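# Move the long cardboard box from desk to far shelf

## Task

Pick up the long cardboard box that sits on the desk and set it down on a shelf at the far end of the aisle (the shelf on either side is fine). It has to rest directly on the shelf board, not on top of a carton, must not overhang the shelf's front edge, and must not topple or be left tilted, which counts as failure. It only counts if the box stays put on its own once the robot lets go.

## Robot and tools

The robot is a simulated Hello Robot Stretch 4 with one arm. It has an omni-wheel base, a lift that runs up a mast, a telescoping arm that reaches forward, a wrist with yaw, pitch and roll, and a two-finger gripper. It stands about 1.6 m tall, and the base rim lies within 0.23 m of the base origin. There are four cameras: head_camera, head_left_camera, head_right_camera and wrist_camera. Sometimes a loose object gets nudged briefly by something outside the robot's control.

Frames. The base frame sits on the floor below the base centre, with x forward, y left and z up. hand_pose is reported in this frame and is the point between the open fingertips (link pinch). With all wrist joints at zero its axes line up with the base axes. The printed value can be slightly wrong. The odometry frame is wherever the base frame was at the start of the scene.

execute_actions takes actions, a list holding either one action or none. An empty list just reports state and images. cameras chooses which images come back: left out, null or ["all"] gives all of them, and [] gives none. An action can contain "base", "joints" or both, plus optional "pace" and "contact_limits". Alternatively it can be {"end_of_arm": "enable_torque"} on its own, which switches back on any wrist or gripper motor that has shut itself off. All motions in an action start together.

The base accepts one command per action, and each is a relative move from the base's last reported position:
- translate_m drives straight, metres, forward positive, range -2 to 2.
- strafe_m moves sideways, metres, left positive, range -2 to 2.
- rotate_rad turns on the spot, radians, counter-clockwise positive, range -3.2 to 3.2.

"joints" is a single object of absolute targets keyed by joint name. Ranges, with the done tolerance in brackets:
- lift_m: 0 to 1.2 m (0.004).
- arm_m: 0 to 0.55 m of extension (0.004).
- wrist_yaw_rad: -1.134 to 4.276 (0.02). 0 points forward, positive turns left, 3.14 is folded back, and above 3.4 the arm may get in the way.
- wrist_pitch_rad: -1.117 to 4.259 (0.05). 0 is level and 1.57 points straight down.
- wrist_roll_rad: -1.117 to 4.259 (0.02). At 0 the fingers are level with each other; positive turns clockwise as seen from behind.
- gripper_m: -0.038 to 0.141 m, the fingertip gap. Values below 0 press the fingers together.

A joint target outside its range gets clipped and reported. Any other bad value or unknown key rejects the whole call. pace can be slow, default, fast or max; the base then drives at up to 0.1, 0.3, 0.4 or 0.6 m/s and turns at 1, 2, 3 or 4 rad/s. Once the lift is above 0.2 these speeds drop, down to 0.3 m/s and 1 rad/s at a height of 1.2. contact_limits accepts only arm_m, on a scale from 0 (lightest) to 0.75 (hardest), default 0.5. No action runs longer than 15 s. A joint or the base you leave out of an action may keep pushing toward its previous target. To unfold at the start, send lift_m 0.4 together with wrist_yaw_rad 0.

wait(seconds 0 to 10) lets time pass without new commands. zoom_image(camera, region [x0,y0,x1,y1] in pixels, at most 504x504) enlarges part of the latest image. read_manual only returns licence text. finished_scene(scene) ends the scene for good and reports whether the task succeeded, so call it only once the box is resting by itself. A reply without a tool call ends all scenes.

What the results contain:
- base_status and joint_status: done; off_target (still possibly pushing); contact_stop_at_<key> (the part met resistance and went slack, so a slack lift may sag under load); limit_stop_at_<name>; time_out; torque_fault (the motor is limp until enable_torque). After a stop, any later movement calls in the same reply are skipped.
- on_its_own: things you did not command. Its "held at" values are targets, not measured positions.
- lidar_m: 12 distances in 30-degree sectors, going counter-clockwise from straight ahead (4th is left, 7th behind, 10th right). "-" means nothing was seen or it is closer than 0.25 m. The lidar sees table tops but can miss glass and thin legs.
- wrist_depth_mm: a 7x7 grid of median depths from 100 to 2000 mm, with "-" for invalid cells.
- base_odometry: counts wheel turns, so slipping shows up as motion. If turned_by_wheels and turned_by_imu differ by more than about 0.1, something was hit or the wheels slipped.
- base_tilt: degrees, positive when leaning forward or right, with about 1.5 degrees of fixed bias. limit_stop_at_tilt triggers above 6 degrees and leaves the lift, arm and wheels slack.
- motor_effort: percent of maximum, with the peak in brackets. The readings are noisy and carry a bias.

Gripping. Command a gripper_m smaller than the object's width. Squeezing tighter draws the object toward the wrist. Neither the reading nor "done" proves you are holding something, though a firm grip usually shows up as a clear change in gripper effort. If the fingertips get stuck on a surface, raise the lift.

Things to avoid:
- Turning or driving with more than 1 kg in the hand while arm_m is above 0.2, especially at fast or max, since the robot can tip.
- Pushing or pulling hard with the gripper raised high.
- Pressing the gripper into things with base or arm moves, which causes torque faults.
- Pitching the wrist up (below -0.2) while rolled below -0.4 or above 4, which risks self-collision stops.




Each tool is called after "Call:" by a JSON object that holds its "op" and its "data", one argument or row to a line.

## Session

Call:
{"op": "execute_actions", "data": {
  "actions": []
}}

Scene clock: 0.00 s.
base_odometry: x=+0.000 y=+0.000 heading=+0.000 (m, m, rad; odometry frame)
turned_by_wheels: +0.000 (rad since the last result)
turned_by_imu: +0.000 (rad since the last result)
base_tilt: forward=-0.4 right=+1.2 (deg)
lidar_m: 1.63 1.34 1.33 1.03 0.86 0.83 0.99 1.61 0.77 0.85 1.47 2.86
base_status: not commanded
joint_positions: lift_m=+0.256 arm_m=+0.002 wrist_yaw_rad=+3.169 wrist_pitch_rad=-0.009 wrist_roll_rad=+0.002 gripper_m=+0.057
joint_status: not commanded
motor_effort: lift_m=+20 arm_m=-1 wrist_yaw_rad=+0 wrist_pitch_rad=-6 wrist_roll_rad=+0 gripper_m=-6 wheel_0=+0 wheel_1=+0 wheel_2=+0 (%)
hand_pose: x=-0.1183 y=+0.0795 z=+0.4369 quat_wxyz=(-0.014, +0.005, +0.001, +1.000) (m; base frame)
wrist_depth_mm: - 129 1336 1182 991 842 741 / - 115 137 1182 991 842 741 / - 121 156 1205 991 854 750 / 133 132 1366 1205 991 854 750 / 1921 - 1430 1205 960 866 750 / 1205 1430 211 1182 195 866 759 / 878 946 976 - 946 831 759
pictures: head_camera, head_left_camera, head_right_camera, wrist_camera
Images, in order (width x height): head_camera 420x560, head_left_camera 420x672, head_right_camera 420x672, wrist_camera 616x392.

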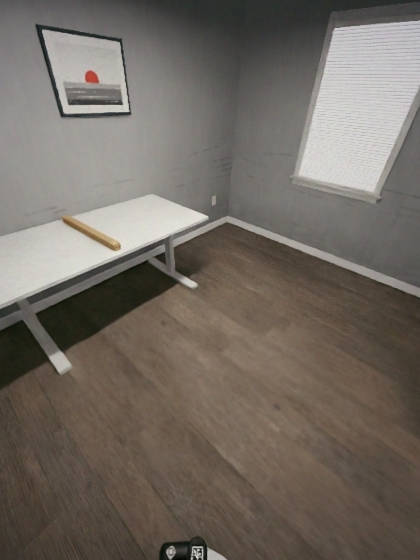

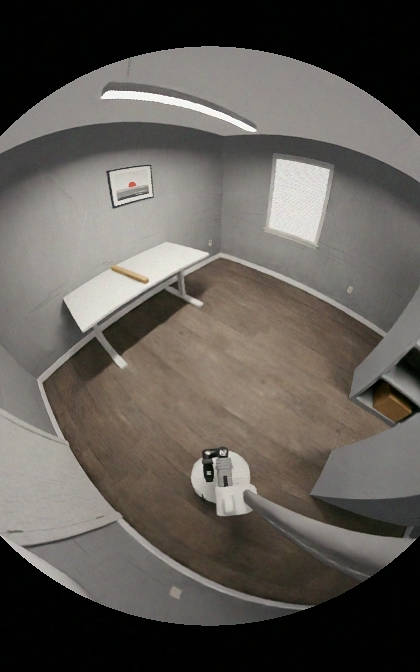

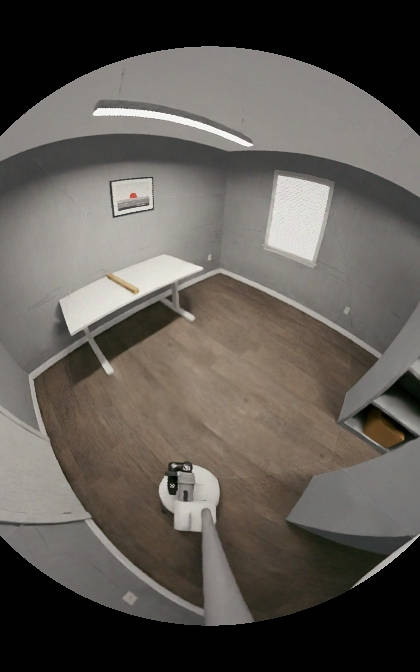

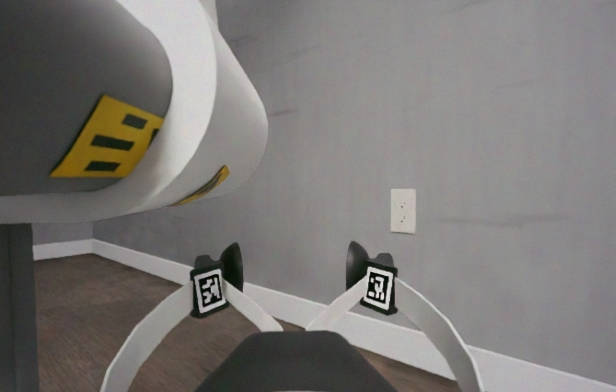

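Call:
{"op": "execute_actions", "data": {
  "actions": [
    {"base":{"rotate_rad":0.87},"joints":{"lift_m":0.95,"wrist_yaw_rad":0,"wrist_pitch_rad":1.57,"gripper_m":0.13},"pace":"fast"}
  ],
  "cameras": []
}}

Call:
{"op": "execute_actions", "data": {
  "actions": [
    {"base":{"translate_m":1.0},"pace":"fast"}
  ],
  "cameras": []
}}

Call:
{"op": "execute_actions", "data": {
  "actions": [
    {"base":{"strafe_m":-0.74},"pace":"fast"}
  ]
}}

Scene clock: 13.80 s.
base_odometry: x=+0.000 y=+0.000 heading=+0.870 (m, m, rad; odometry frame)
turned_by_wheels: +0.870 (rad since the last result)
turned_by_imu: +0.867 (rad since the last result)
base_tilt: forward=-0.5 right=+1.4 (deg)
lidar_m: 1.31 1.18 0.86 0.86 0.91 1.29 0.80 0.77 1.49 2.85 1.83 1.39
base_status: done
joint_positions: lift_m=+0.950 arm_m=+0.002 wrist_yaw_rad=+0.000 wrist_pitch_rad=+1.570 wrist_roll_rad=+0.002 gripper_m=+0.130
joint_status: all done
motor_effort: lift_m=+23(26) arm_m=+0(0) wrist_yaw_rad=-1(7) wrist_pitch_rad=-1(4) wrist_roll_rad=+0(0) gripper_m=+0(5) wheel_0=+0(7) wheel_1=+1(9) wheel_2=+1(8) (%)
hand_pose: x=+0.1726 y=-0.0874 z=+0.8394 quat_wxyz=(+0.707, +0.001, +0.707, -0.001) (m; base frame)
wrist_depth_mm: 1008 1008 1008 1025 1025 1042 1042 / 1008 1008 1025 1042 1042 1042 1042 / 1025 1025 1042 1042 1042 1042 1042 / 1042 1025 1042 1042 1060 1060 1060 / 1025 1060 831 854 1060 1078 1078 / 1042 1042 842 842 1078 1078 1078 / 1060 1060 1060 - 1098 1098 1118
pictures: none
No camera images: the call's "cameras" was empty. Leave "cameras" out to get every camera's image.

Scene clock: 18.03 s.
base_odometry: x=+0.645 y=+0.764 heading=+0.870 (m, m, rad; odometry frame)
turned_by_wheels: +0.000 (rad since the last result)
turned_by_imu: -0.008 (rad since the last result)
base_tilt: forward=-0.5 right=+1.3 (deg)
lidar_m: 0.35 1.17 0.87 0.75 0.86 1.24 1.75 1.83 2.96 1.24 0.48 0.34
base_status: done
joint_positions: lift_m=+0.950 arm_m=+0.002 wrist_yaw_rad=+0.000 wrist_pitch_rad=+1.570 wrist_roll_rad=+0.002 gripper_m=+0.130
joint_status: not commanded
motor_effort: lift_m=+23(23) arm_m=-1(1) wrist_yaw_rad=-1(2) wrist_pitch_rad=+0(1) wrist_roll_rad=+0(2) gripper_m=-3(4) wheel_0=-1(4) wheel_1=-2(2) wheel_2=-1(10) (%)
hand_pose: x=+0.1726 y=-0.0874 z=+0.8394 quat_wxyz=(+0.707, +0.001, +0.707, -0.001) (m; base frame)
wrist_depth_mm: 991 1008 991 332 334 336 338 / 1008 1025 1025 1042 1042 1060 1060 / 1025 1025 1042 1060 1060 1042 1078 / 1025 1042 1042 1042 1042 1078 1060 / 1025 1060 831 854 1060 1060 1078 / 1042 1042 854 854 1078 1098 1078 / 1060 1060 1060 - 1098 1098 1098
pictures: none
No camera images: the call's "cameras" was empty. Leave "cameras" out to get every camera's image.

Scene clock: 21.40 s.
base_odometry: x=+1.210 y=+0.287 heading=+0.870 (m, m, rad; odometry frame)
turned_by_wheels: +0.000 (rad since the last result)
turned_by_imu: +0.000 (rad since the last result)
base_tilt: forward=-0.5 right=+1.5 (deg)
lidar_m: 0.30 0.33 0.47 1.52 1.65 1.86 1.77 1.84 2.18 2.10 0.44 0.31
base_status: done
joint_positions: lift_m=+0.950 arm_m=+0.002 wrist_yaw_rad=+0.000 wrist_pitch_rad=+1.570 wrist_roll_rad=+0.002 gripper_m=+0.130
joint_status: not commanded
motor_effort: lift_m=+22(23) arm_m=-1(0) wrist_yaw_rad=-1(1) wrist_pitch_rad=+0(0) wrist_roll_rad=-1(0) gripper_m=-3(0) wheel_0=-1(9) wheel_1=+0(9) wheel_2=+0(1) (%)
hand_pose: x=+0.1726 y=-0.0874 z=+0.8395 quat_wxyz=(+0.707, +0.001, +0.707, -0.001) (m; base frame)
wrist_depth_mm: 324 325 329 330 332 336 340 / 1008 1008 1025 1025 1042 1025 1060 / 1025 1042 1042 1042 1042 1042 1060 / 1025 1042 1025 1042 1060 1078 1078 / 1042 1042 842 842 1078 1060 1078 / 1025 1042 842 842 1078 1078 1098 / 1060 1060 1060 - 1078 1098 1118
pictures: head_camera, head_left_camera, head_right_camera, wrist_camera
Images, in order (width x height): head_camera 420x560, head_left_camera 420x672, head_right_camera 420x672, wrist_camera 616x392.

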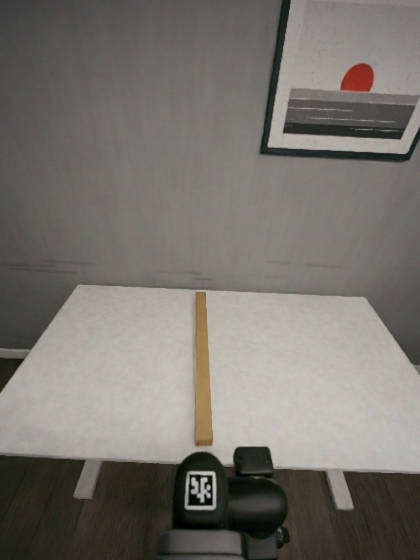

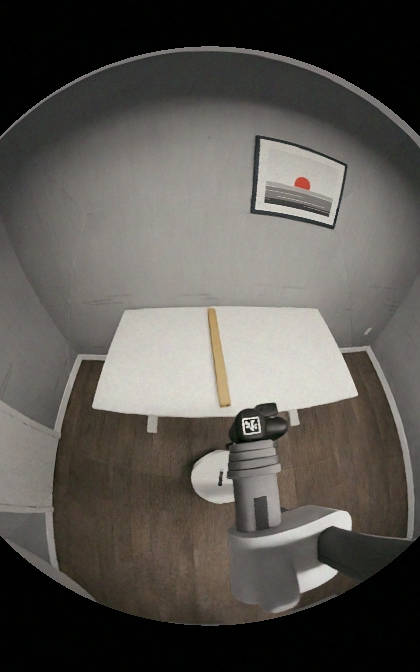

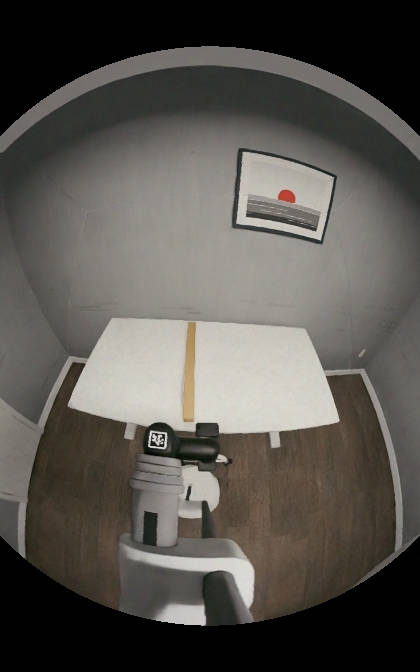

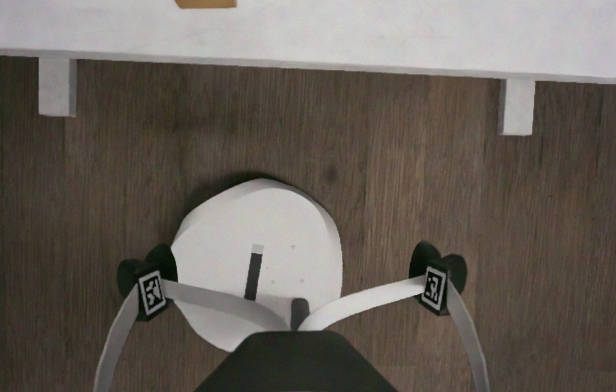

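Call:
{"op": "execute_actions", "data": {
  "actions": [
    {"base":{"strafe_m":0.085},"joints":{"arm_m":0.53,"lift_m":1.0}}
  ],
  "cameras": ["head_camera","wrist_camera"]
}}

Scene clock: 28.40 s.
base_odometry: x=+1.145 y=+0.342 heading=+0.870 (m, m, rad; odometry frame)
turned_by_wheels: +0.000 (rad since the last result)
turned_by_imu: +0.000 (rad since the last result)
base_tilt: forward=-0.7 right=+1.4 (deg)
lidar_m: 0.31 0.32 0.47 1.44 1.52 2.18 1.77 1.88 2.27 2.18 0.43 0.31
base_status: done
joint_positions: lift_m=+1.000 arm_m=+0.529 wrist_yaw_rad=+0.000 wrist_pitch_rad=+1.570 wrist_roll_rad=+0.002 gripper_m=+0.130
joint_status: all done
motor_effort: lift_m=+24(29) arm_m=+5(7) wrist_yaw_rad=-1(1) wrist_pitch_rad=+0(0) wrist_roll_rad=-1(0) gripper_m=+0(3) wheel_0=+1(7) wheel_1=+1(12) wheel_2=-1(1) (%)
hand_pose: x=+0.7003 y=-0.0874 z=+0.8894 quat_wxyz=(+0.707, +0.001, +0.707, -0.001) (m; base frame)
wrist_depth_mm: 368 373 375 330 379 382 387 / 373 375 377 332 384 387 389 / 375 377 382 336 387 392 394 / 382 382 384 338 392 392 397 / 382 384 389 342 394 397 399 / 387 387 392 343 397 402 402 / 392 394 394 - 402 404 410
pictures: head_camera, wrist_camera
Images, in order (width x height): head_camera 420x560, wrist_camera 616x392.

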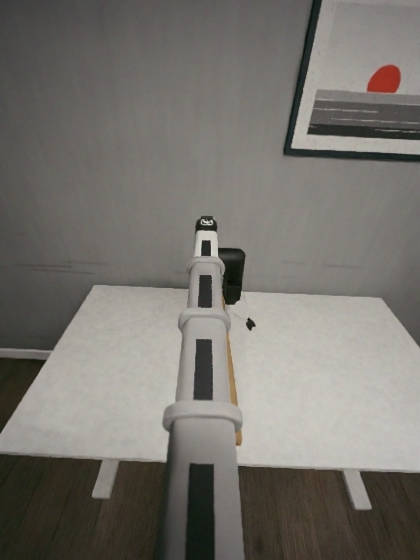

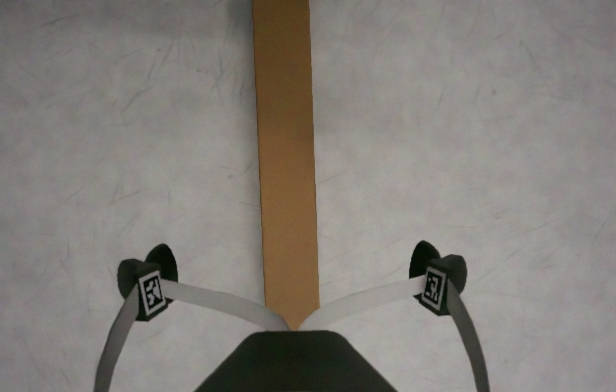

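Call:
{"op": "execute_actions", "data": {
  "actions": [
    {"joints":{"lift_m":0.87,"gripper_m":0.09}}
  ],
  "cameras": ["head_camera","wrist_camera"]
}}

Call:
{"op": "execute_actions", "data": {
  "actions": [
    {"joints":{"gripper_m":0.0}}
  ],
  "cameras": []
}}

Call:
{"op": "execute_actions", "data": {
  "actions": [
    {"joints":{"lift_m":0.95}}
  ],
  "cameras": ["head_right_camera","wrist_camera"]
}}

Scene clock: 33.67 s.
base_odometry: x=+1.145 y=+0.342 heading=+0.870 (m, m, rad; odometry frame)
turned_by_wheels: +0.000 (rad since the last result)
turned_by_imu: +0.000 (rad since the last result)
base_tilt: forward=-0.4 right=+1.3 (deg)
lidar_m: 0.29 0.34 0.47 1.42 1.54 2.19 1.76 1.92 2.27 2.17 0.46 0.32
base_status: not commanded
joint_positions: lift_m=+0.870 arm_m=+0.529 wrist_yaw_rad=+0.000 wrist_pitch_rad=+1.570 wrist_roll_rad=+0.002 gripper_m=+0.090
joint_status: all done
motor_effort: lift_m=+16(21) arm_m=+5(5) wrist_yaw_rad=-1(1) wrist_pitch_rad=+1(1) wrist_roll_rad=+0(0) gripper_m=-4(2) wheel_0=+1(1) wheel_1=+0(1) wheel_2=-1(1) (%)
hand_pose: x=+0.7003 y=-0.0874 z=+0.7601 quat_wxyz=(+0.707, +0.001, +0.707, -0.001) (m; base frame)
wrist_depth_mm: 248 248 249 204 254 256 257 / 249 251 252 206 256 259 260 / 252 253 254 207 258 262 263 / 254 256 257 210 262 264 265 / 255 258 220 212 263 265 267 / 258 259 211 213 198 268 271 / 260 264 264 - 268 272 273
pictures: head_camera, wrist_camera
Images, in order (width x height): head_camera 420x560, wrist_camera 616x392.

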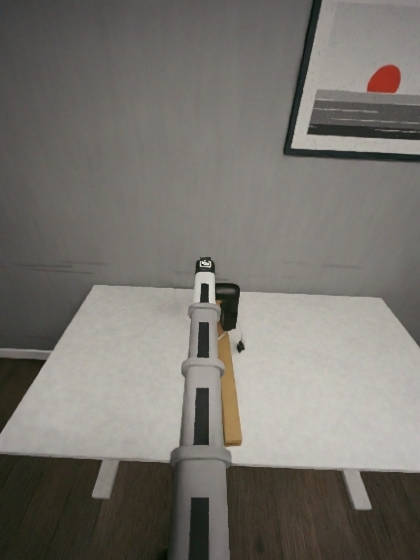

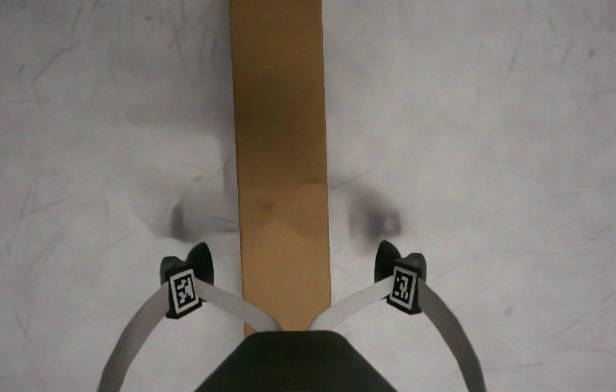

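Scene clock: 35.37 s.
base_odometry: x=+1.145 y=+0.342 heading=+0.870 (m, m, rad; odometry frame)
turned_by_wheels: +0.000 (rad since the last result)
turned_by_imu: +0.000 (rad since the last result)
base_tilt: forward=-0.5 right=+1.4 (deg)
lidar_m: 0.29 0.32 0.46 1.43 1.53 2.21 1.77 1.87 2.25 2.17 0.45 0.33
base_status: not commanded
joint_positions: lift_m=+0.870 arm_m=+0.529 wrist_yaw_rad=+0.000 wrist_pitch_rad=+1.570 wrist_roll_rad=+0.002 gripper_m=+0.001
joint_status: all done
motor_effort: lift_m=+16(16) arm_m=+5(5) wrist_yaw_rad=-1(1) wrist_pitch_rad=+0(1) wrist_roll_rad=-1(0) gripper_m=-25(22) wheel_0=+1(1) wheel_1=+0(0) wheel_2=-1(1) (%)
hand_pose: x=+0.7003 y=-0.0874 z=+0.7601 quat_wxyz=(+0.707, +0.001, +0.707, -0.001) (m; base frame)
wrist_depth_mm: 247 248 249 190 254 256 258 / 250 250 252 191 256 258 260 / 252 252 255 193 258 260 263 / 254 256 257 195 260 263 265 / 256 257 258 197 264 266 267 / 258 259 195 199 183 267 270 / 260 263 263 - 267 270 272
pictures: none
No camera images: the call's "cameras" was empty. Leave "cameras" out to get every camera's image.

Scene clock: 36.67 s.
base_odometry: x=+1.145 y=+0.342 heading=+0.870 (m, m, rad; odometry frame)
turned_by_wheels: +0.000 (rad since the last result)
turned_by_imu: +0.000 (rad since the last result)
base_tilt: forward=-0.4 right=+1.4 (deg)
lidar_m: 0.31 0.32 0.48 1.43 1.53 2.18 1.76 1.88 2.26 2.18 0.45 0.33
base_status: not commanded
joint_positions: lift_m=+0.950 arm_m=+0.529 wrist_yaw_rad=+0.000 wrist_pitch_rad=+1.570 wrist_roll_rad=+0.002 gripper_m=+0.001
joint_status: all done
motor_effort: lift_m=+24(26) arm_m=+5(5) wrist_yaw_rad=-1(1) wrist_pitch_rad=+0(0) wrist_roll_rad=+0(0) gripper_m=-20(23) wheel_0=+1(1) wheel_1=+0(0) wheel_2=-1(1) (%)
hand_pose: x=+0.7003 y=-0.0874 z=+0.8394 quat_wxyz=(+0.707, +0.001, +0.707, -0.001) (m; base frame)
wrist_depth_mm: 322 324 327 190 330 334 334 / 325 327 329 192 334 336 340 / 327 330 332 193 338 340 342 / 330 332 334 196 340 343 345 / 332 336 336 196 343 345 347 / 336 338 195 199 183 349 351 / 340 343 343 - 349 353 355
pictures: head_right_camera, wrist_camera
Images, in order (width x height): head_right_camera 420x672, wrist_camera 616x392.

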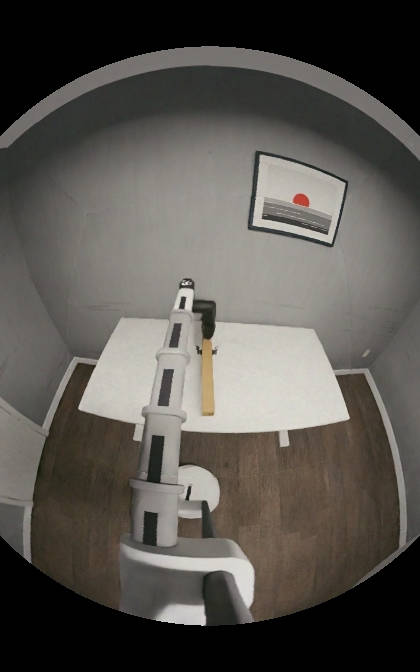

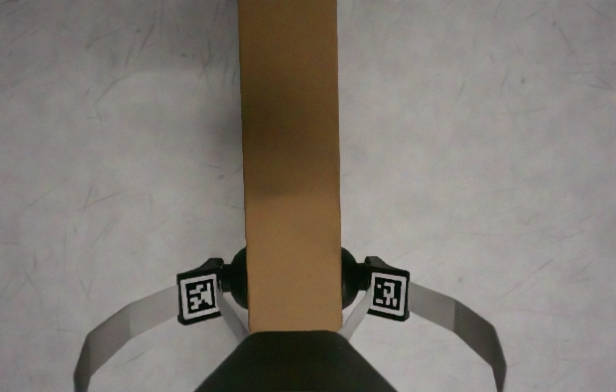

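Held, light and balanced.

Call:
{"op": "execute_actions", "data": {
  "actions": [
    {"base":{"translate_m":-0.3},"joints":{"arm_m":0.2}}
  ],
  "cameras": []
}}

Call:
{"op": "execute_actions", "data": {
  "actions": [
    {"base":{"rotate_rad":-3.17},"pace":"slow"}
  ]
}}

Scene clock: 41.53 s.
base_odometry: x=+0.952 y=+0.113 heading=+0.869 (m, m, rad; odometry frame)
turned_by_wheels: +0.000 (rad since the last result)
turned_by_imu: +0.002 (rad since the last result)
base_tilt: forward=-0.5 right=+1.4 (deg)
lidar_m: 0.27 0.66 1.51 1.46 1.55 1.54 1.44 1.60 2.28 2.18 0.85 0.25
base_status: done
joint_positions: lift_m=+0.950 arm_m=+0.201 wrist_yaw_rad=+0.000 wrist_pitch_rad=+1.570 wrist_roll_rad=+0.002 gripper_m=+0.001
joint_status: all done
motor_effort: lift_m=+23(24) arm_m=-5(7) wrist_yaw_rad=+0(1) wrist_pitch_rad=-1(0) wrist_roll_rad=+0(0) gripper_m=-20(22) wheel_0=-1(4) wheel_1=-1(8) wheel_2=-1(8) (%)
hand_pose: x=+0.3719 y=-0.0874 z=+0.8394 quat_wxyz=(+0.707, +0.001, +0.707, -0.001) (m; base frame)
wrist_depth_mm: 1008 1008 1008 190 1025 1042 1025 / 1008 1008 1008 191 1042 1042 1042 / 1008 1042 1042 194 1042 1060 1060 / 1025 1042 1042 195 1060 1060 1078 / 1042 1042 1042 197 1060 1078 1078 / 1060 1042 195 198 183 1098 1098 / 1042 1060 854 - 1098 1098 1118
pictures: none
No camera images: the call's "cameras" was empty. Leave "cameras" out to get every camera's image.

Scene clock: 46.00 s.
base_odometry: x=+0.952 y=+0.113 heading=-2.300 (m, m, rad; odometry frame)
turned_by_wheels: -3.170 (rad since the last result)
turned_by_imu: -3.160 (rad since the last result)
base_tilt: forward=-0.6 right=+1.4 (deg)
lidar_m: 0.27 1.60 2.31 2.17 0.90 0.65 0.60 0.63 0.86 1.47 1.52 0.25
base_status: done
joint_positions: lift_m=+0.950 arm_m=+0.201 wrist_yaw_rad=+0.000 wrist_pitch_rad=+1.570 wrist_roll_rad=+0.002 gripper_m=+0.001
joint_status: not commanded
motor_effort: lift_m=+23(24) arm_m=-5(5) wrist_yaw_rad=+0(0) wrist_pitch_rad=+0(1) wrist_roll_rad=+0(0) gripper_m=-23(26) wheel_0=+2(4) wheel_1=+1(5) wheel_2=+0(4) (%)
hand_pose: x=+0.3720 y=-0.0874 z=+0.8394 quat_wxyz=(+0.707, +0.001, +0.707, -0.001) (m; base frame)
wrist_depth_mm: 991 1008 1008 190 1025 1042 1042 / 1008 1025 1008 191 1042 1042 1042 / 1025 1025 1042 194 1042 1060 1060 / 1025 1025 1025 195 1042 1060 1078 / 1025 1042 1042 197 1078 1060 1060 / 1042 1042 195 199 183 1078 1078 / 1042 1060 854 - 1078 1078 1098
pictures: head_camera, head_left_camera, head_right_camera, wrist_camera
Images, in order (width x height): head_camera 420x560, head_left_camera 420x672, head_right_camera 420x672, wrist_camera 616x392.

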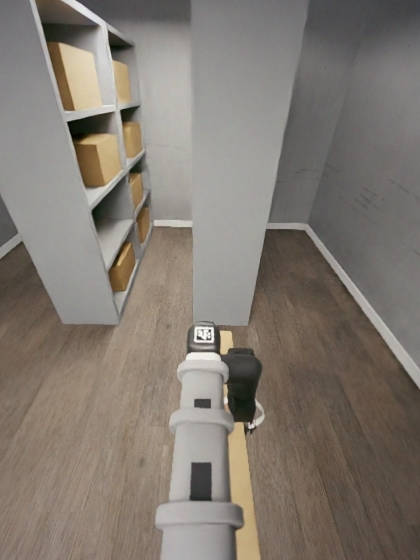

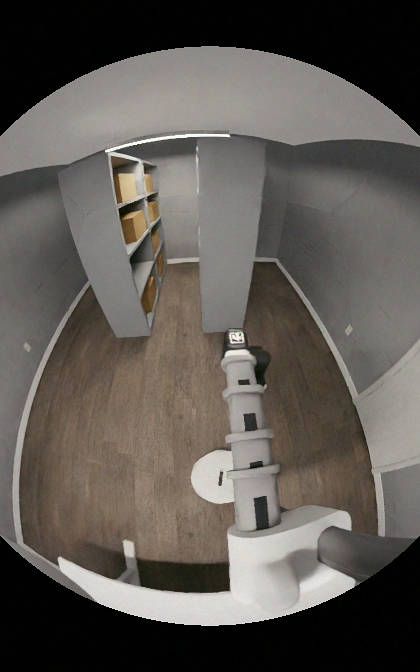

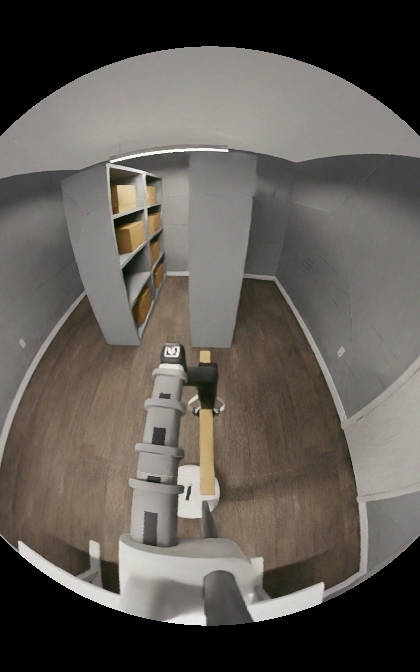

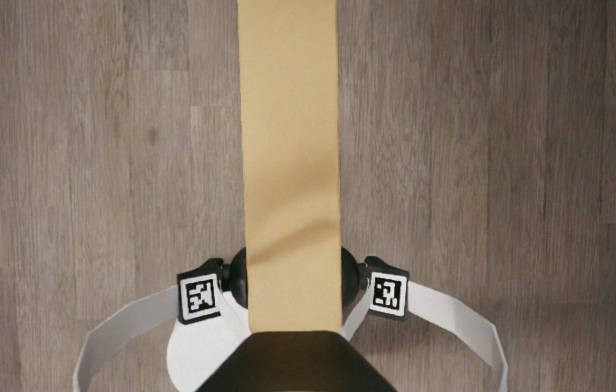

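Call:
{"op": "execute_actions", "data": {
  "actions": [
    {"base":{"strafe_m":0.38}}
  ],
  "cameras": []
}}

Call:
{"op": "execute_actions", "data": {
  "actions": [
    {"base":{"translate_m":1.0}}
  ],
  "cameras": ["head_camera","head_left_camera","head_right_camera"]
}}

Scene clock: 51.27 s.
base_odometry: x=+1.235 y=-0.140 heading=-2.300 (m, m, rad; odometry frame)
turned_by_wheels: +0.000 (rad since the last result)
turned_by_imu: +0.000 (rad since the last result)
base_tilt: forward=-0.6 right=+1.3 (deg)
lidar_m: 0.25 1.50 1.91 1.80 1.88 0.66 0.59 0.65 0.89 1.84 1.94 0.25
base_status: done
joint_positions: lift_m=+0.950 arm_m=+0.201 wrist_yaw_rad=+0.000 wrist_pitch_rad=+1.570 wrist_roll_rad=+0.002 gripper_m=+0.001
joint_status: not commanded
motor_effort: lift_m=+23(23) arm_m=-5(5) wrist_yaw_rad=+0(0) wrist_pitch_rad=-1(1) wrist_roll_rad=-1(0) gripper_m=-20(22) wheel_0=+0(8) wheel_1=+1(6) wheel_2=+0(0) (%)
hand_pose: x=+0.3720 y=-0.0874 z=+0.8394 quat_wxyz=(+0.707, +0.001, +0.707, -0.001) (m; base frame)
wrist_depth_mm: 991 991 1025 190 1042 1042 1060 / 1008 1008 1025 191 1025 1042 1060 / 1025 1025 1042 193 1042 1060 1060 / 1025 1025 1042 195 1042 1060 1078 / 1025 1042 1042 196 1060 1078 1098 / 1060 1042 195 198 183 1078 1098 / 1042 1060 854 - 1098 1098 1078
pictures: none
No camera images: the call's "cameras" was empty. Leave "cameras" out to get every camera's image.

Scene clock: 56.07 s.
base_odometry: x=+0.569 y=-0.886 heading=-2.300 (m, m, rad; odometry frame)
turned_by_wheels: +0.000 (rad since the last result)
turned_by_imu: -0.007 (rad since the last result)
base_tilt: forward=-0.7 right=+1.2 (deg)
lidar_m: 0.25 0.53 0.64 1.86 1.93 1.67 1.62 1.67 1.92 1.83 0.68 0.25
base_status: done
joint_positions: lift_m=+0.950 arm_m=+0.201 wrist_yaw_rad=+0.000 wrist_pitch_rad=+1.570 wrist_roll_rad=+0.002 gripper_m=+0.001
joint_status: not commanded
motor_effort: lift_m=+23(23) arm_m=-5(5) wrist_yaw_rad=+0(0) wrist_pitch_rad=+0(1) wrist_roll_rad=+1(0) gripper_m=-22(21) wheel_0=+1(5) wheel_1=-2(6) wheel_2=+2(8) (%)
hand_pose: x=+0.3720 y=-0.0874 z=+0.8394 quat_wxyz=(+0.707, +0.001, +0.707, -0.001) (m; base frame)
wrist_depth_mm: 931 931 1008 190 820 517 512 / 931 946 1025 192 960 521 309 / 732 1008 1025 193 1025 683 707 / 1025 1042 1042 196 1060 1060 1060 / 1025 1042 1042 197 1060 1078 1078 / 1042 1042 195 199 183 1078 1098 / 1060 1078 866 - 1098 1078 1098
pictures: head_camera, head_left_camera, head_right_camera
Images, in order (width x height): head_camera 420x560, head_left_camera 420x672, head_right_camera 420x672.

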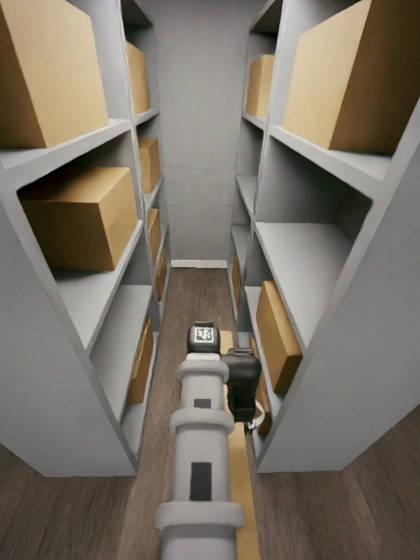

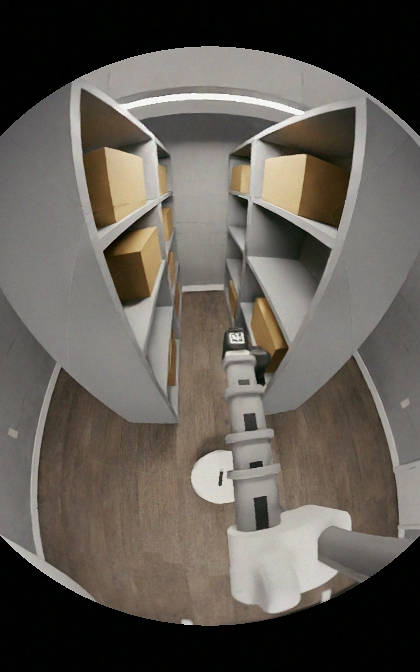

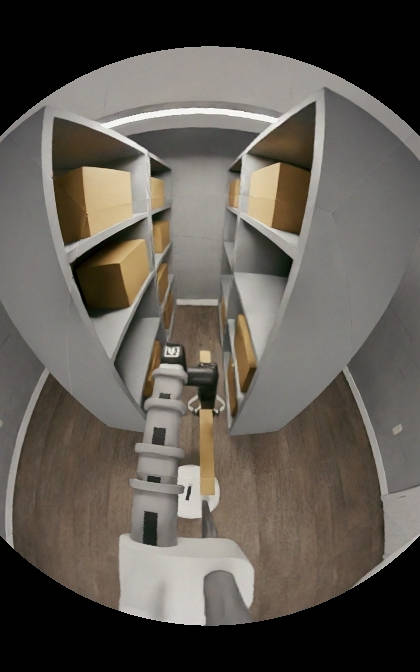

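Call:
{"op": "execute_actions", "data": {
  "actions": [
    {"base":{"translate_m":-0.4}}
  ],
  "cameras": []
}}

Call:
{"op": "execute_actions", "data": {
  "actions": [
    {"base":{"rotate_rad":-1.57},"joints":{"wrist_roll_rad":1.57},"pace":"slow"}
  ],
  "cameras": []
}}

Call:
{"op": "execute_actions", "data": {
  "actions": [
    {"base":{"translate_m":-0.04},"joints":{"arm_m":0,"lift_m":1.05}}
  ],
  "cameras": []
}}

Call:
{"op": "execute_actions", "data": {
  "actions": [
    {"base":{"strafe_m":0.6}}
  ]
}}

Scene clock: 69.53 s.
base_odometry: x=+0.835 y=-0.588 heading=-2.300 (m, m, rad; odometry frame)
turned_by_wheels: +0.000 (rad since the last result)
turned_by_imu: +0.003 (rad since the last result)
base_tilt: forward=-0.4 right=+1.3 (deg)
lidar_m: 0.26 0.90 1.93 1.84 1.90 1.27 1.22 1.25 1.94 1.83 1.93 0.25
base_status: done
joint_positions: lift_m=+0.950 arm_m=+0.201 wrist_yaw_rad=+0.000 wrist_pitch_rad=+1.570 wrist_roll_rad=+0.002 gripper_m=+0.001
joint_status: not commanded
motor_effort: lift_m=+23(23) arm_m=-5(5) wrist_yaw_rad=+0(0) wrist_pitch_rad=+0(0) wrist_roll_rad=+1(0) gripper_m=-23(21) wheel_0=-1(4) wheel_1=+0(3) wheel_2=-1(7) (%)
hand_pose: x=+0.3720 y=-0.0874 z=+0.8394 quat_wxyz=(+0.707, +0.001, +0.707, -0.001) (m; base frame)
wrist_depth_mm: 991 1008 1008 190 1025 1042 1042 / 1025 1025 1025 191 1025 1060 1060 / 1025 1025 1025 193 1042 1060 1060 / 1025 1025 1042 195 1060 1078 1098 / 1025 1042 1042 197 1060 1078 1078 / 1042 1042 195 198 183 1078 1078 / 1042 1078 854 - 1098 1098 1098
pictures: none
No camera images: the call's "cameras" was empty. Leave "cameras" out to get every camera's image.

Scene clock: 72.40 s.
base_odometry: x=+0.835 y=-0.588 heading=+2.413 (m, m, rad; odometry frame)
turned_by_wheels: -1.570 (rad since the last result)
turned_by_imu: -1.565 (rad since the last result)
base_tilt: forward=-0.5 right=+1.3 (deg)
lidar_m: 0.30 0.34 0.91 1.10 0.91 1.96 1.83 1.87 1.27 1.21 0.49 0.36
base_status: done
joint_positions: lift_m=+0.950 arm_m=+0.201 wrist_yaw_rad=+0.000 wrist_pitch_rad=+1.570 wrist_roll_rad=+1.570 gripper_m=+0.001
joint_status: all done
motor_effort: lift_m=+23(23) arm_m=-5(5) wrist_yaw_rad=+0(0) wrist_pitch_rad=+0(0) wrist_roll_rad=+2(1) gripper_m=-22(25) wheel_0=+0(5) wheel_1=+2(2) wheel_2=+0(5) (%)
hand_pose: x=+0.3720 y=-0.0874 z=+0.8394 quat_wxyz=(+0.501, +0.500, +0.500, -0.499) (m; base frame)
wrist_depth_mm: 991 1008 1008 190 1042 1060 1078 / 991 1008 1008 191 1042 1060 1078 / 1008 1008 1042 194 1060 1060 1078 / 1008 1025 1025 195 854 854 854 / 1025 1042 1042 197 854 866 1098 / 1042 1060 195 198 183 878 1118 / 1042 1042 1042 - 1078 1098 1098
pictures: none
No camera images: the call's "cameras" was empty. Leave "cameras" out to get every camera's image.

Scene clock: 74.10 s.
base_odometry: x=+0.865 y=-0.615 heading=+2.413 (m, m, rad; odometry frame)
turned_by_wheels: +0.000 (rad since the last result)
turned_by_imu: +0.000 (rad since the last result)
base_tilt: forward=-0.4 right=+1.3 (deg)
lidar_m: 1.88 1.97 0.25 1.08 0.87 1.92 1.81 1.84 1.28 1.21 0.25 0.25
base_status: done
joint_positions: lift_m=+1.050 arm_m=+0.002 wrist_yaw_rad=+0.000 wrist_pitch_rad=+1.570 wrist_roll_rad=+1.570 gripper_m=+0.001
joint_status: all done
joint sent to its limit — the command would take arm_m past its lower limit, so that joint was sent only as far as its limit.
motor_effort: lift_m=+24(21) arm_m=-5(4) wrist_yaw_rad=+0(1) wrist_pitch_rad=+0(0) wrist_roll_rad=+2(2) gripper_m=-23(21) wheel_0=+1(4) wheel_1=-1(5) wheel_2=-1(8) (%)
hand_pose: x=+0.1735 y=-0.0874 z=+0.9394 quat_wxyz=(+0.500, +0.500, +0.500, -0.500) (m; base frame)
wrist_depth_mm: 1098 1098 1118 190 1138 1160 1160 / 1098 1098 1118 191 1138 1160 1160 / 1098 1118 1118 193 1160 1160 1182 / 1118 1118 1138 196 946 574 1182 / 1118 1118 1138 197 946 1182 1182 / 1118 1118 195 198 183 1205 1205 / 1138 1160 1160 - 1205 1205 1205
pictures: none
No camera images: the call's "cameras" was empty. Leave "cameras" out to get every camera's image.

Scene clock: 77.50 s.
base_odometry: x=+0.466 y=-1.062 heading=+2.413 (m, m, rad; odometry frame)
turned_by_wheels: +0.000 (rad since the last result)
turned_by_imu: +0.000 (rad since the last result)
base_tilt: forward=-0.4 right=+1.3 (deg)
lidar_m: 1.89 0.42 0.25 1.17 0.38 0.38 1.82 1.88 2.50 1.81 0.25 0.25
base_status: done
joint_positions: lift_m=+1.050 arm_m=+0.002 wrist_yaw_rad=+0.000 wrist_pitch_rad=+1.570 wrist_roll_rad=+1.570 gripper_m=+0.001
joint_status: not commanded
motor_effort: lift_m=+23(24) arm_m=-5(5) wrist_yaw_rad=+0(0) wrist_pitch_rad=-1(0) wrist_roll_rad=+2(1) gripper_m=-21(24) wheel_0=+1(7) wheel_1=-1(6) wheel_2=+0(1) (%)
hand_pose: x=+0.1734 y=-0.0874 z=+0.9395 quat_wxyz=(+0.500, +0.500, +0.500, -0.500) (m; base frame)
wrist_depth_mm: 1078 1098 1118 190 1138 1138 1160 / 1098 1098 1138 191 1138 1160 1160 / 1098 1118 1138 193 1138 1160 1160 / 1098 1118 1138 195 946 574 1160 / 1138 1138 1160 197 946 1182 1205 / 1138 1138 195 198 183 1160 1182 / 866 820 854 - 1182 931 820
pictures: head_camera, head_left_camera, head_right_camera, wrist_camera
Images, in order (width x height): head_camera 420x560, head_left_camera 420x672, head_right_camera 420x672, wrist_camera 616x392.

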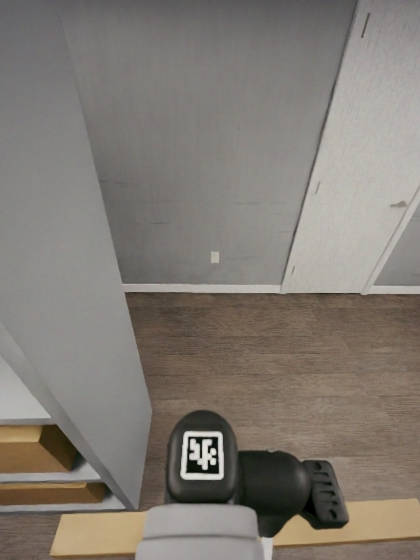

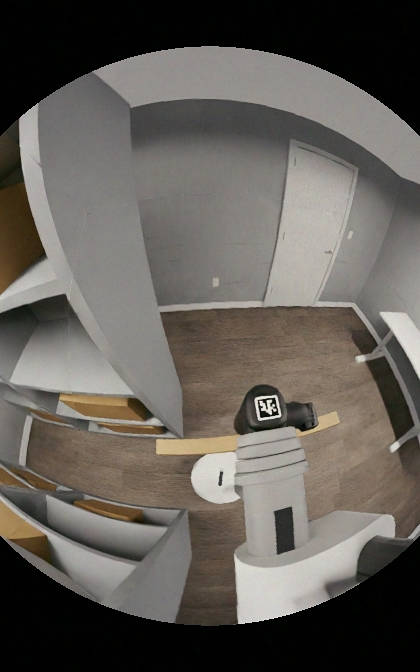

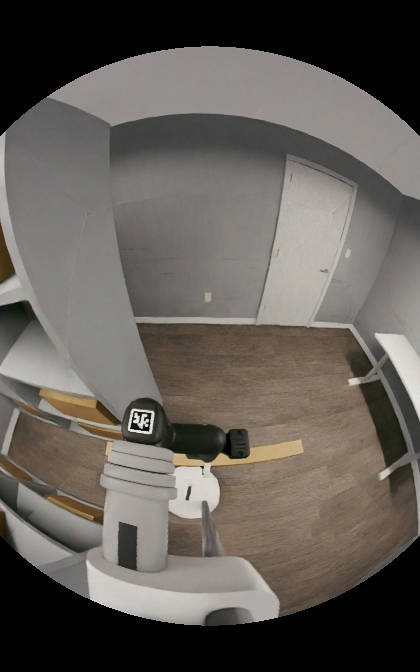

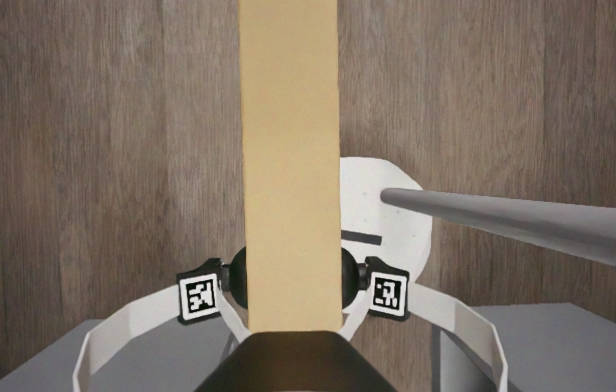

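Call:
{"op": "execute_actions", "data": {
  "actions": [
    {"base":{"strafe_m":0.6},"joints":{"wrist_roll_rad":1.63}}
  ],
  "cameras": ["head_camera","head_left_camera"]
}}

Scene clock: 82.80 s.
base_odometry: x=+0.066 y=-1.510 heading=+2.413 (m, m, rad; odometry frame)
turned_by_wheels: +0.000 (rad since the last result)
turned_by_imu: +0.000 (rad since the last result)
base_tilt: forward=-0.6 right=+1.4 (deg)
lidar_m: 0.27 0.25 0.25 1.15 0.39 0.29 0.27 0.30 0.38 2.40 0.25 0.25
base_status: done
joint_positions: lift_m=+1.050 arm_m=+0.002 wrist_yaw_rad=+0.000 wrist_pitch_rad=+1.570 wrist_roll_rad=+1.630 gripper_m=+0.001
joint_status: all done
motor_effort: lift_m=+23(23) arm_m=-5(5) wrist_yaw_rad=+0(0) wrist_pitch_rad=-1(0) wrist_roll_rad=+0(4) gripper_m=-21(23) wheel_0=+0(8) wheel_1=+0(10) wheel_2=+0(0) (%)
hand_pose: x=+0.1734 y=-0.0874 z=+0.9395 quat_wxyz=(+0.485, +0.515, +0.485, -0.514) (m; base frame)
wrist_depth_mm: 320 442 1098 190 1138 1138 1160 / 477 521 778 191 1160 1008 640 / 603 603 798 194 1138 1098 647 / 345 424 621 195 960 544 349 / 347 410 585 196 960 946 654 / 349 355 195 199 183 842 654 / 353 387 609 - 1205 866 661
pictures: head_camera, head_left_camera
Images, in order (width x height): head_camera 420x560, head_left_camera 420x672.

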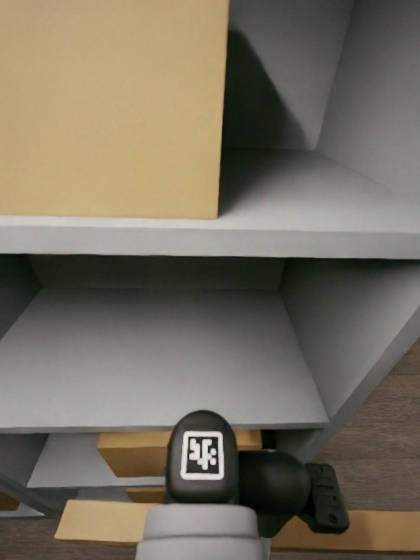

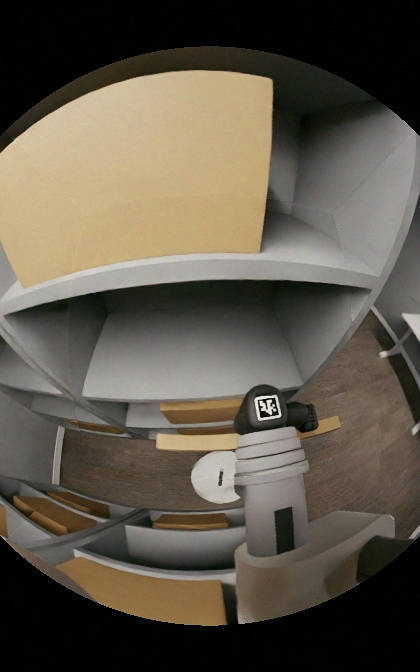

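Call:
{"op": "execute_actions", "data": {
  "actions": [
    {"base":{"strafe_m":1.05},"joints":{"wrist_roll_rad":1.6,"lift_m":1.15}}
  ]
}}

Scene clock: 90.47 s.
base_odometry: x=-0.633 y=-2.293 heading=+2.413 (m, m, rad; odometry frame)
turned_by_wheels: +0.000 (rad since the last result)
turned_by_imu: +0.001 (rad since the last result)
base_tilt: forward=-0.6 right=+1.3 (deg)
lidar_m: 0.26 0.25 0.25 0.44 0.43 0.32 0.30 0.32 0.41 1.12 0.25 0.25
base_status: done
joint_positions: lift_m=+1.150 arm_m=+0.002 wrist_yaw_rad=+0.000 wrist_pitch_rad=+1.570 wrist_roll_rad=+1.600 gripper_m=+0.001
joint_status: all done
motor_effort: lift_m=+23(27) arm_m=-5(5) wrist_yaw_rad=+0(0) wrist_pitch_rad=+0(0) wrist_roll_rad=-1(6) gripper_m=-22(25) wheel_0=-1(8) wheel_1=+1(7) wheel_2=+0(1) (%)
hand_pose: x=+0.1734 y=-0.0874 z=+1.0394 quat_wxyz=(+0.493, +0.508, +0.492, -0.507) (m; base frame)
wrist_depth_mm: 256 580 640 190 1229 960 723 / 258 699 715 191 1255 1182 691 / 260 699 707 193 1255 1205 683 / 262 707 715 195 1042 525 500 / 264 294 715 197 1042 991 683 / 265 266 195 198 183 946 759 / 266 285 723 - 1205 1078 759
pictures: head_camera, head_left_camera, head_right_camera, wrist_camera
Images, in order (width x height): head_camera 420x560, head_left_camera 420x672, head_right_camera 420x672, wrist_camera 616x392.

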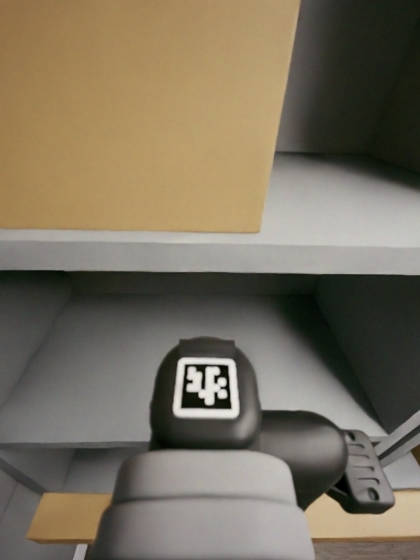

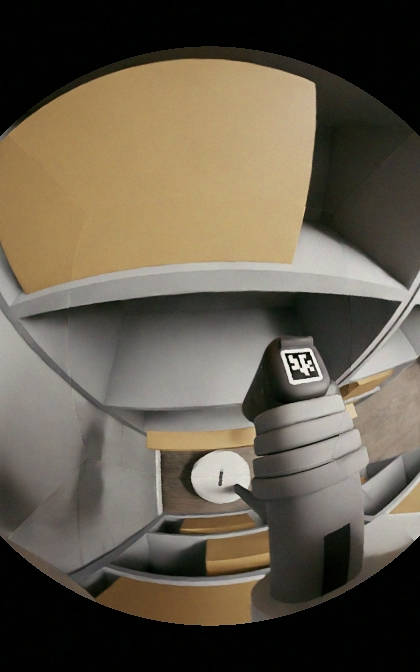

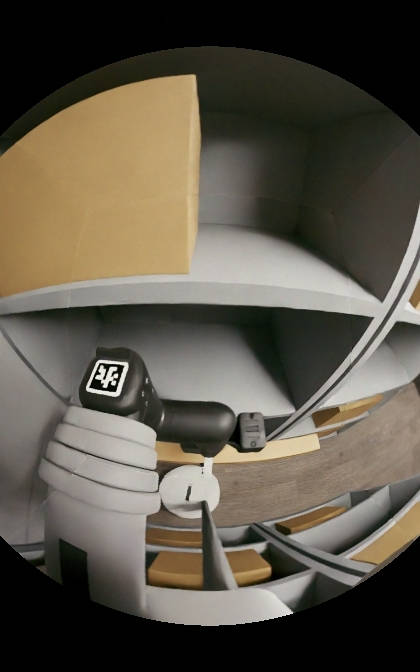

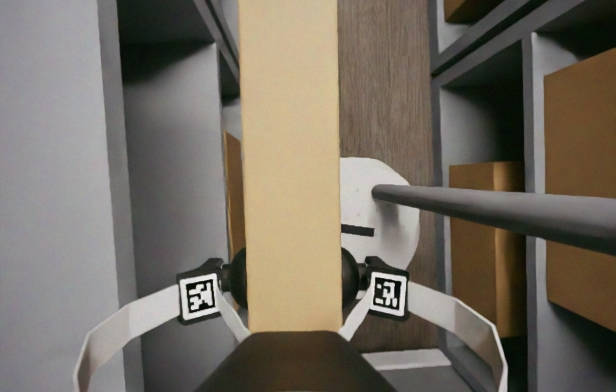

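Call:
{"op": "execute_actions", "data": {
  "actions": [
    {"base":{"strafe_m":0.12}}
  ],
  "cameras": []
}}

Call:
{"op": "execute_actions", "data": {
  "actions": [
    {"joints":{"wrist_pitch_rad":1.0,"arm_m":0.05},"pace":"slow"}
  ]
}}

Scene clock: 97.97 s.
base_odometry: x=-0.713 y=-2.383 heading=+2.413 (m, m, rad; odometry frame)
turned_by_wheels: +0.000 (rad since the last result)
turned_by_imu: +0.000 (rad since the last result)
base_tilt: forward=-0.6 right=+1.4 (deg)
lidar_m: 0.25 0.26 0.25 0.33 0.37 0.29 0.29 0.32 0.42 1.12 0.25 0.25
base_status: done
joint_positions: lift_m=+1.150 arm_m=+0.002 wrist_yaw_rad=+0.000 wrist_pitch_rad=+1.570 wrist_roll_rad=+1.600 gripper_m=+0.001
joint_status: not commanded
motor_effort: lift_m=+23(23) arm_m=-5(5) wrist_yaw_rad=-1(0) wrist_pitch_rad=+0(0) wrist_roll_rad=-2(1) gripper_m=-22(21) wheel_0=+0(10) wheel_1=+1(8) wheel_2=+0(1) (%)
hand_pose: x=+0.1734 y=-0.0874 z=+1.0394 quat_wxyz=(+0.493, +0.508, +0.492, -0.507) (m; base frame)
wrist_depth_mm: 256 691 707 190 1205 1078 668 / 257 699 707 192 1255 1182 683 / 260 707 715 193 1229 976 683 / 262 291 715 196 1025 525 504 / 263 286 715 197 1042 991 750 / 265 267 195 198 183 1118 750 / 266 277 732 - 991 878 768
pictures: none
No camera images: the call's "cameras" was empty. Leave "cameras" out to get every camera's image.

Scene clock: 99.63 s.
base_odometry: x=-0.713 y=-2.383 heading=+2.413 (m, m, rad; odometry frame)
turned_by_wheels: +0.000 (rad since the last result)
turned_by_imu: +0.000 (rad since the last result)
base_tilt: forward=-0.5 right=+1.4 (deg)
lidar_m: 0.27 0.26 0.36 0.31 0.35 0.31 0.28 0.32 0.44 1.15 0.40 0.27
base_status: not commanded
joint_positions: lift_m=+1.150 arm_m=+0.049 wrist_yaw_rad=+0.000 wrist_pitch_rad=+1.002 wrist_roll_rad=+1.600 gripper_m=+0.001
joint_status: all done
motor_effort: lift_m=+23(23) arm_m=+5(5) wrist_yaw_rad=-1(1) wrist_pitch_rad=-6(8) wrist_roll_rad=-1(0) gripper_m=-22(24) wheel_0=-1(1) wheel_1=+1(1) wheel_2=+0(0) (%)
hand_pose: x=+0.3753 y=-0.0874 z=+1.0849 quat_wxyz=(+0.611, +0.629, +0.335, -0.345) (m; base frame)
wrist_depth_mm: 449 415 357 190 276 668 1008 / 449 424 359 191 278 661 1025 / 449 430 364 193 279 661 1025 / 445 433 370 195 283 668 866 / 445 442 357 197 278 676 878 / 445 418 187 198 183 668 1042 / 430 442 392 - 287 676 976
pictures: head_camera, head_left_camera, head_right_camera, wrist_camera
Images, in order (width x height): head_camera 420x560, head_left_camera 420x672, head_right_camera 420x672, wrist_camera 616x392.

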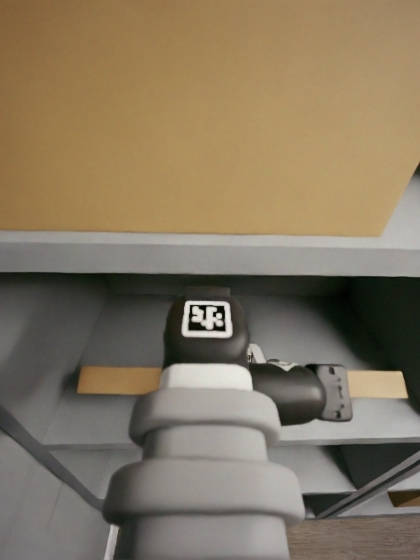

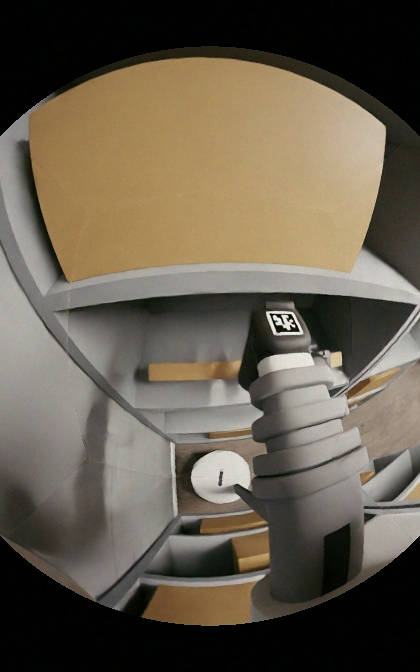

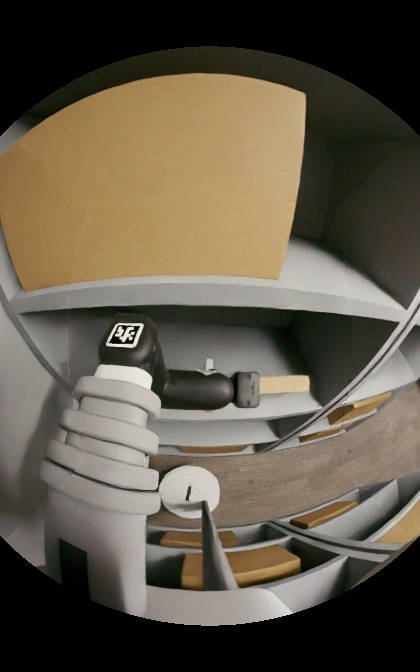

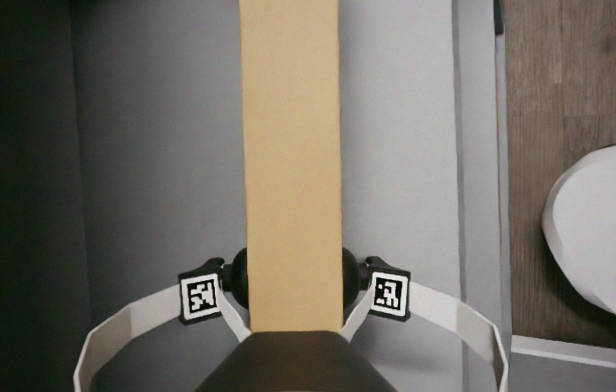

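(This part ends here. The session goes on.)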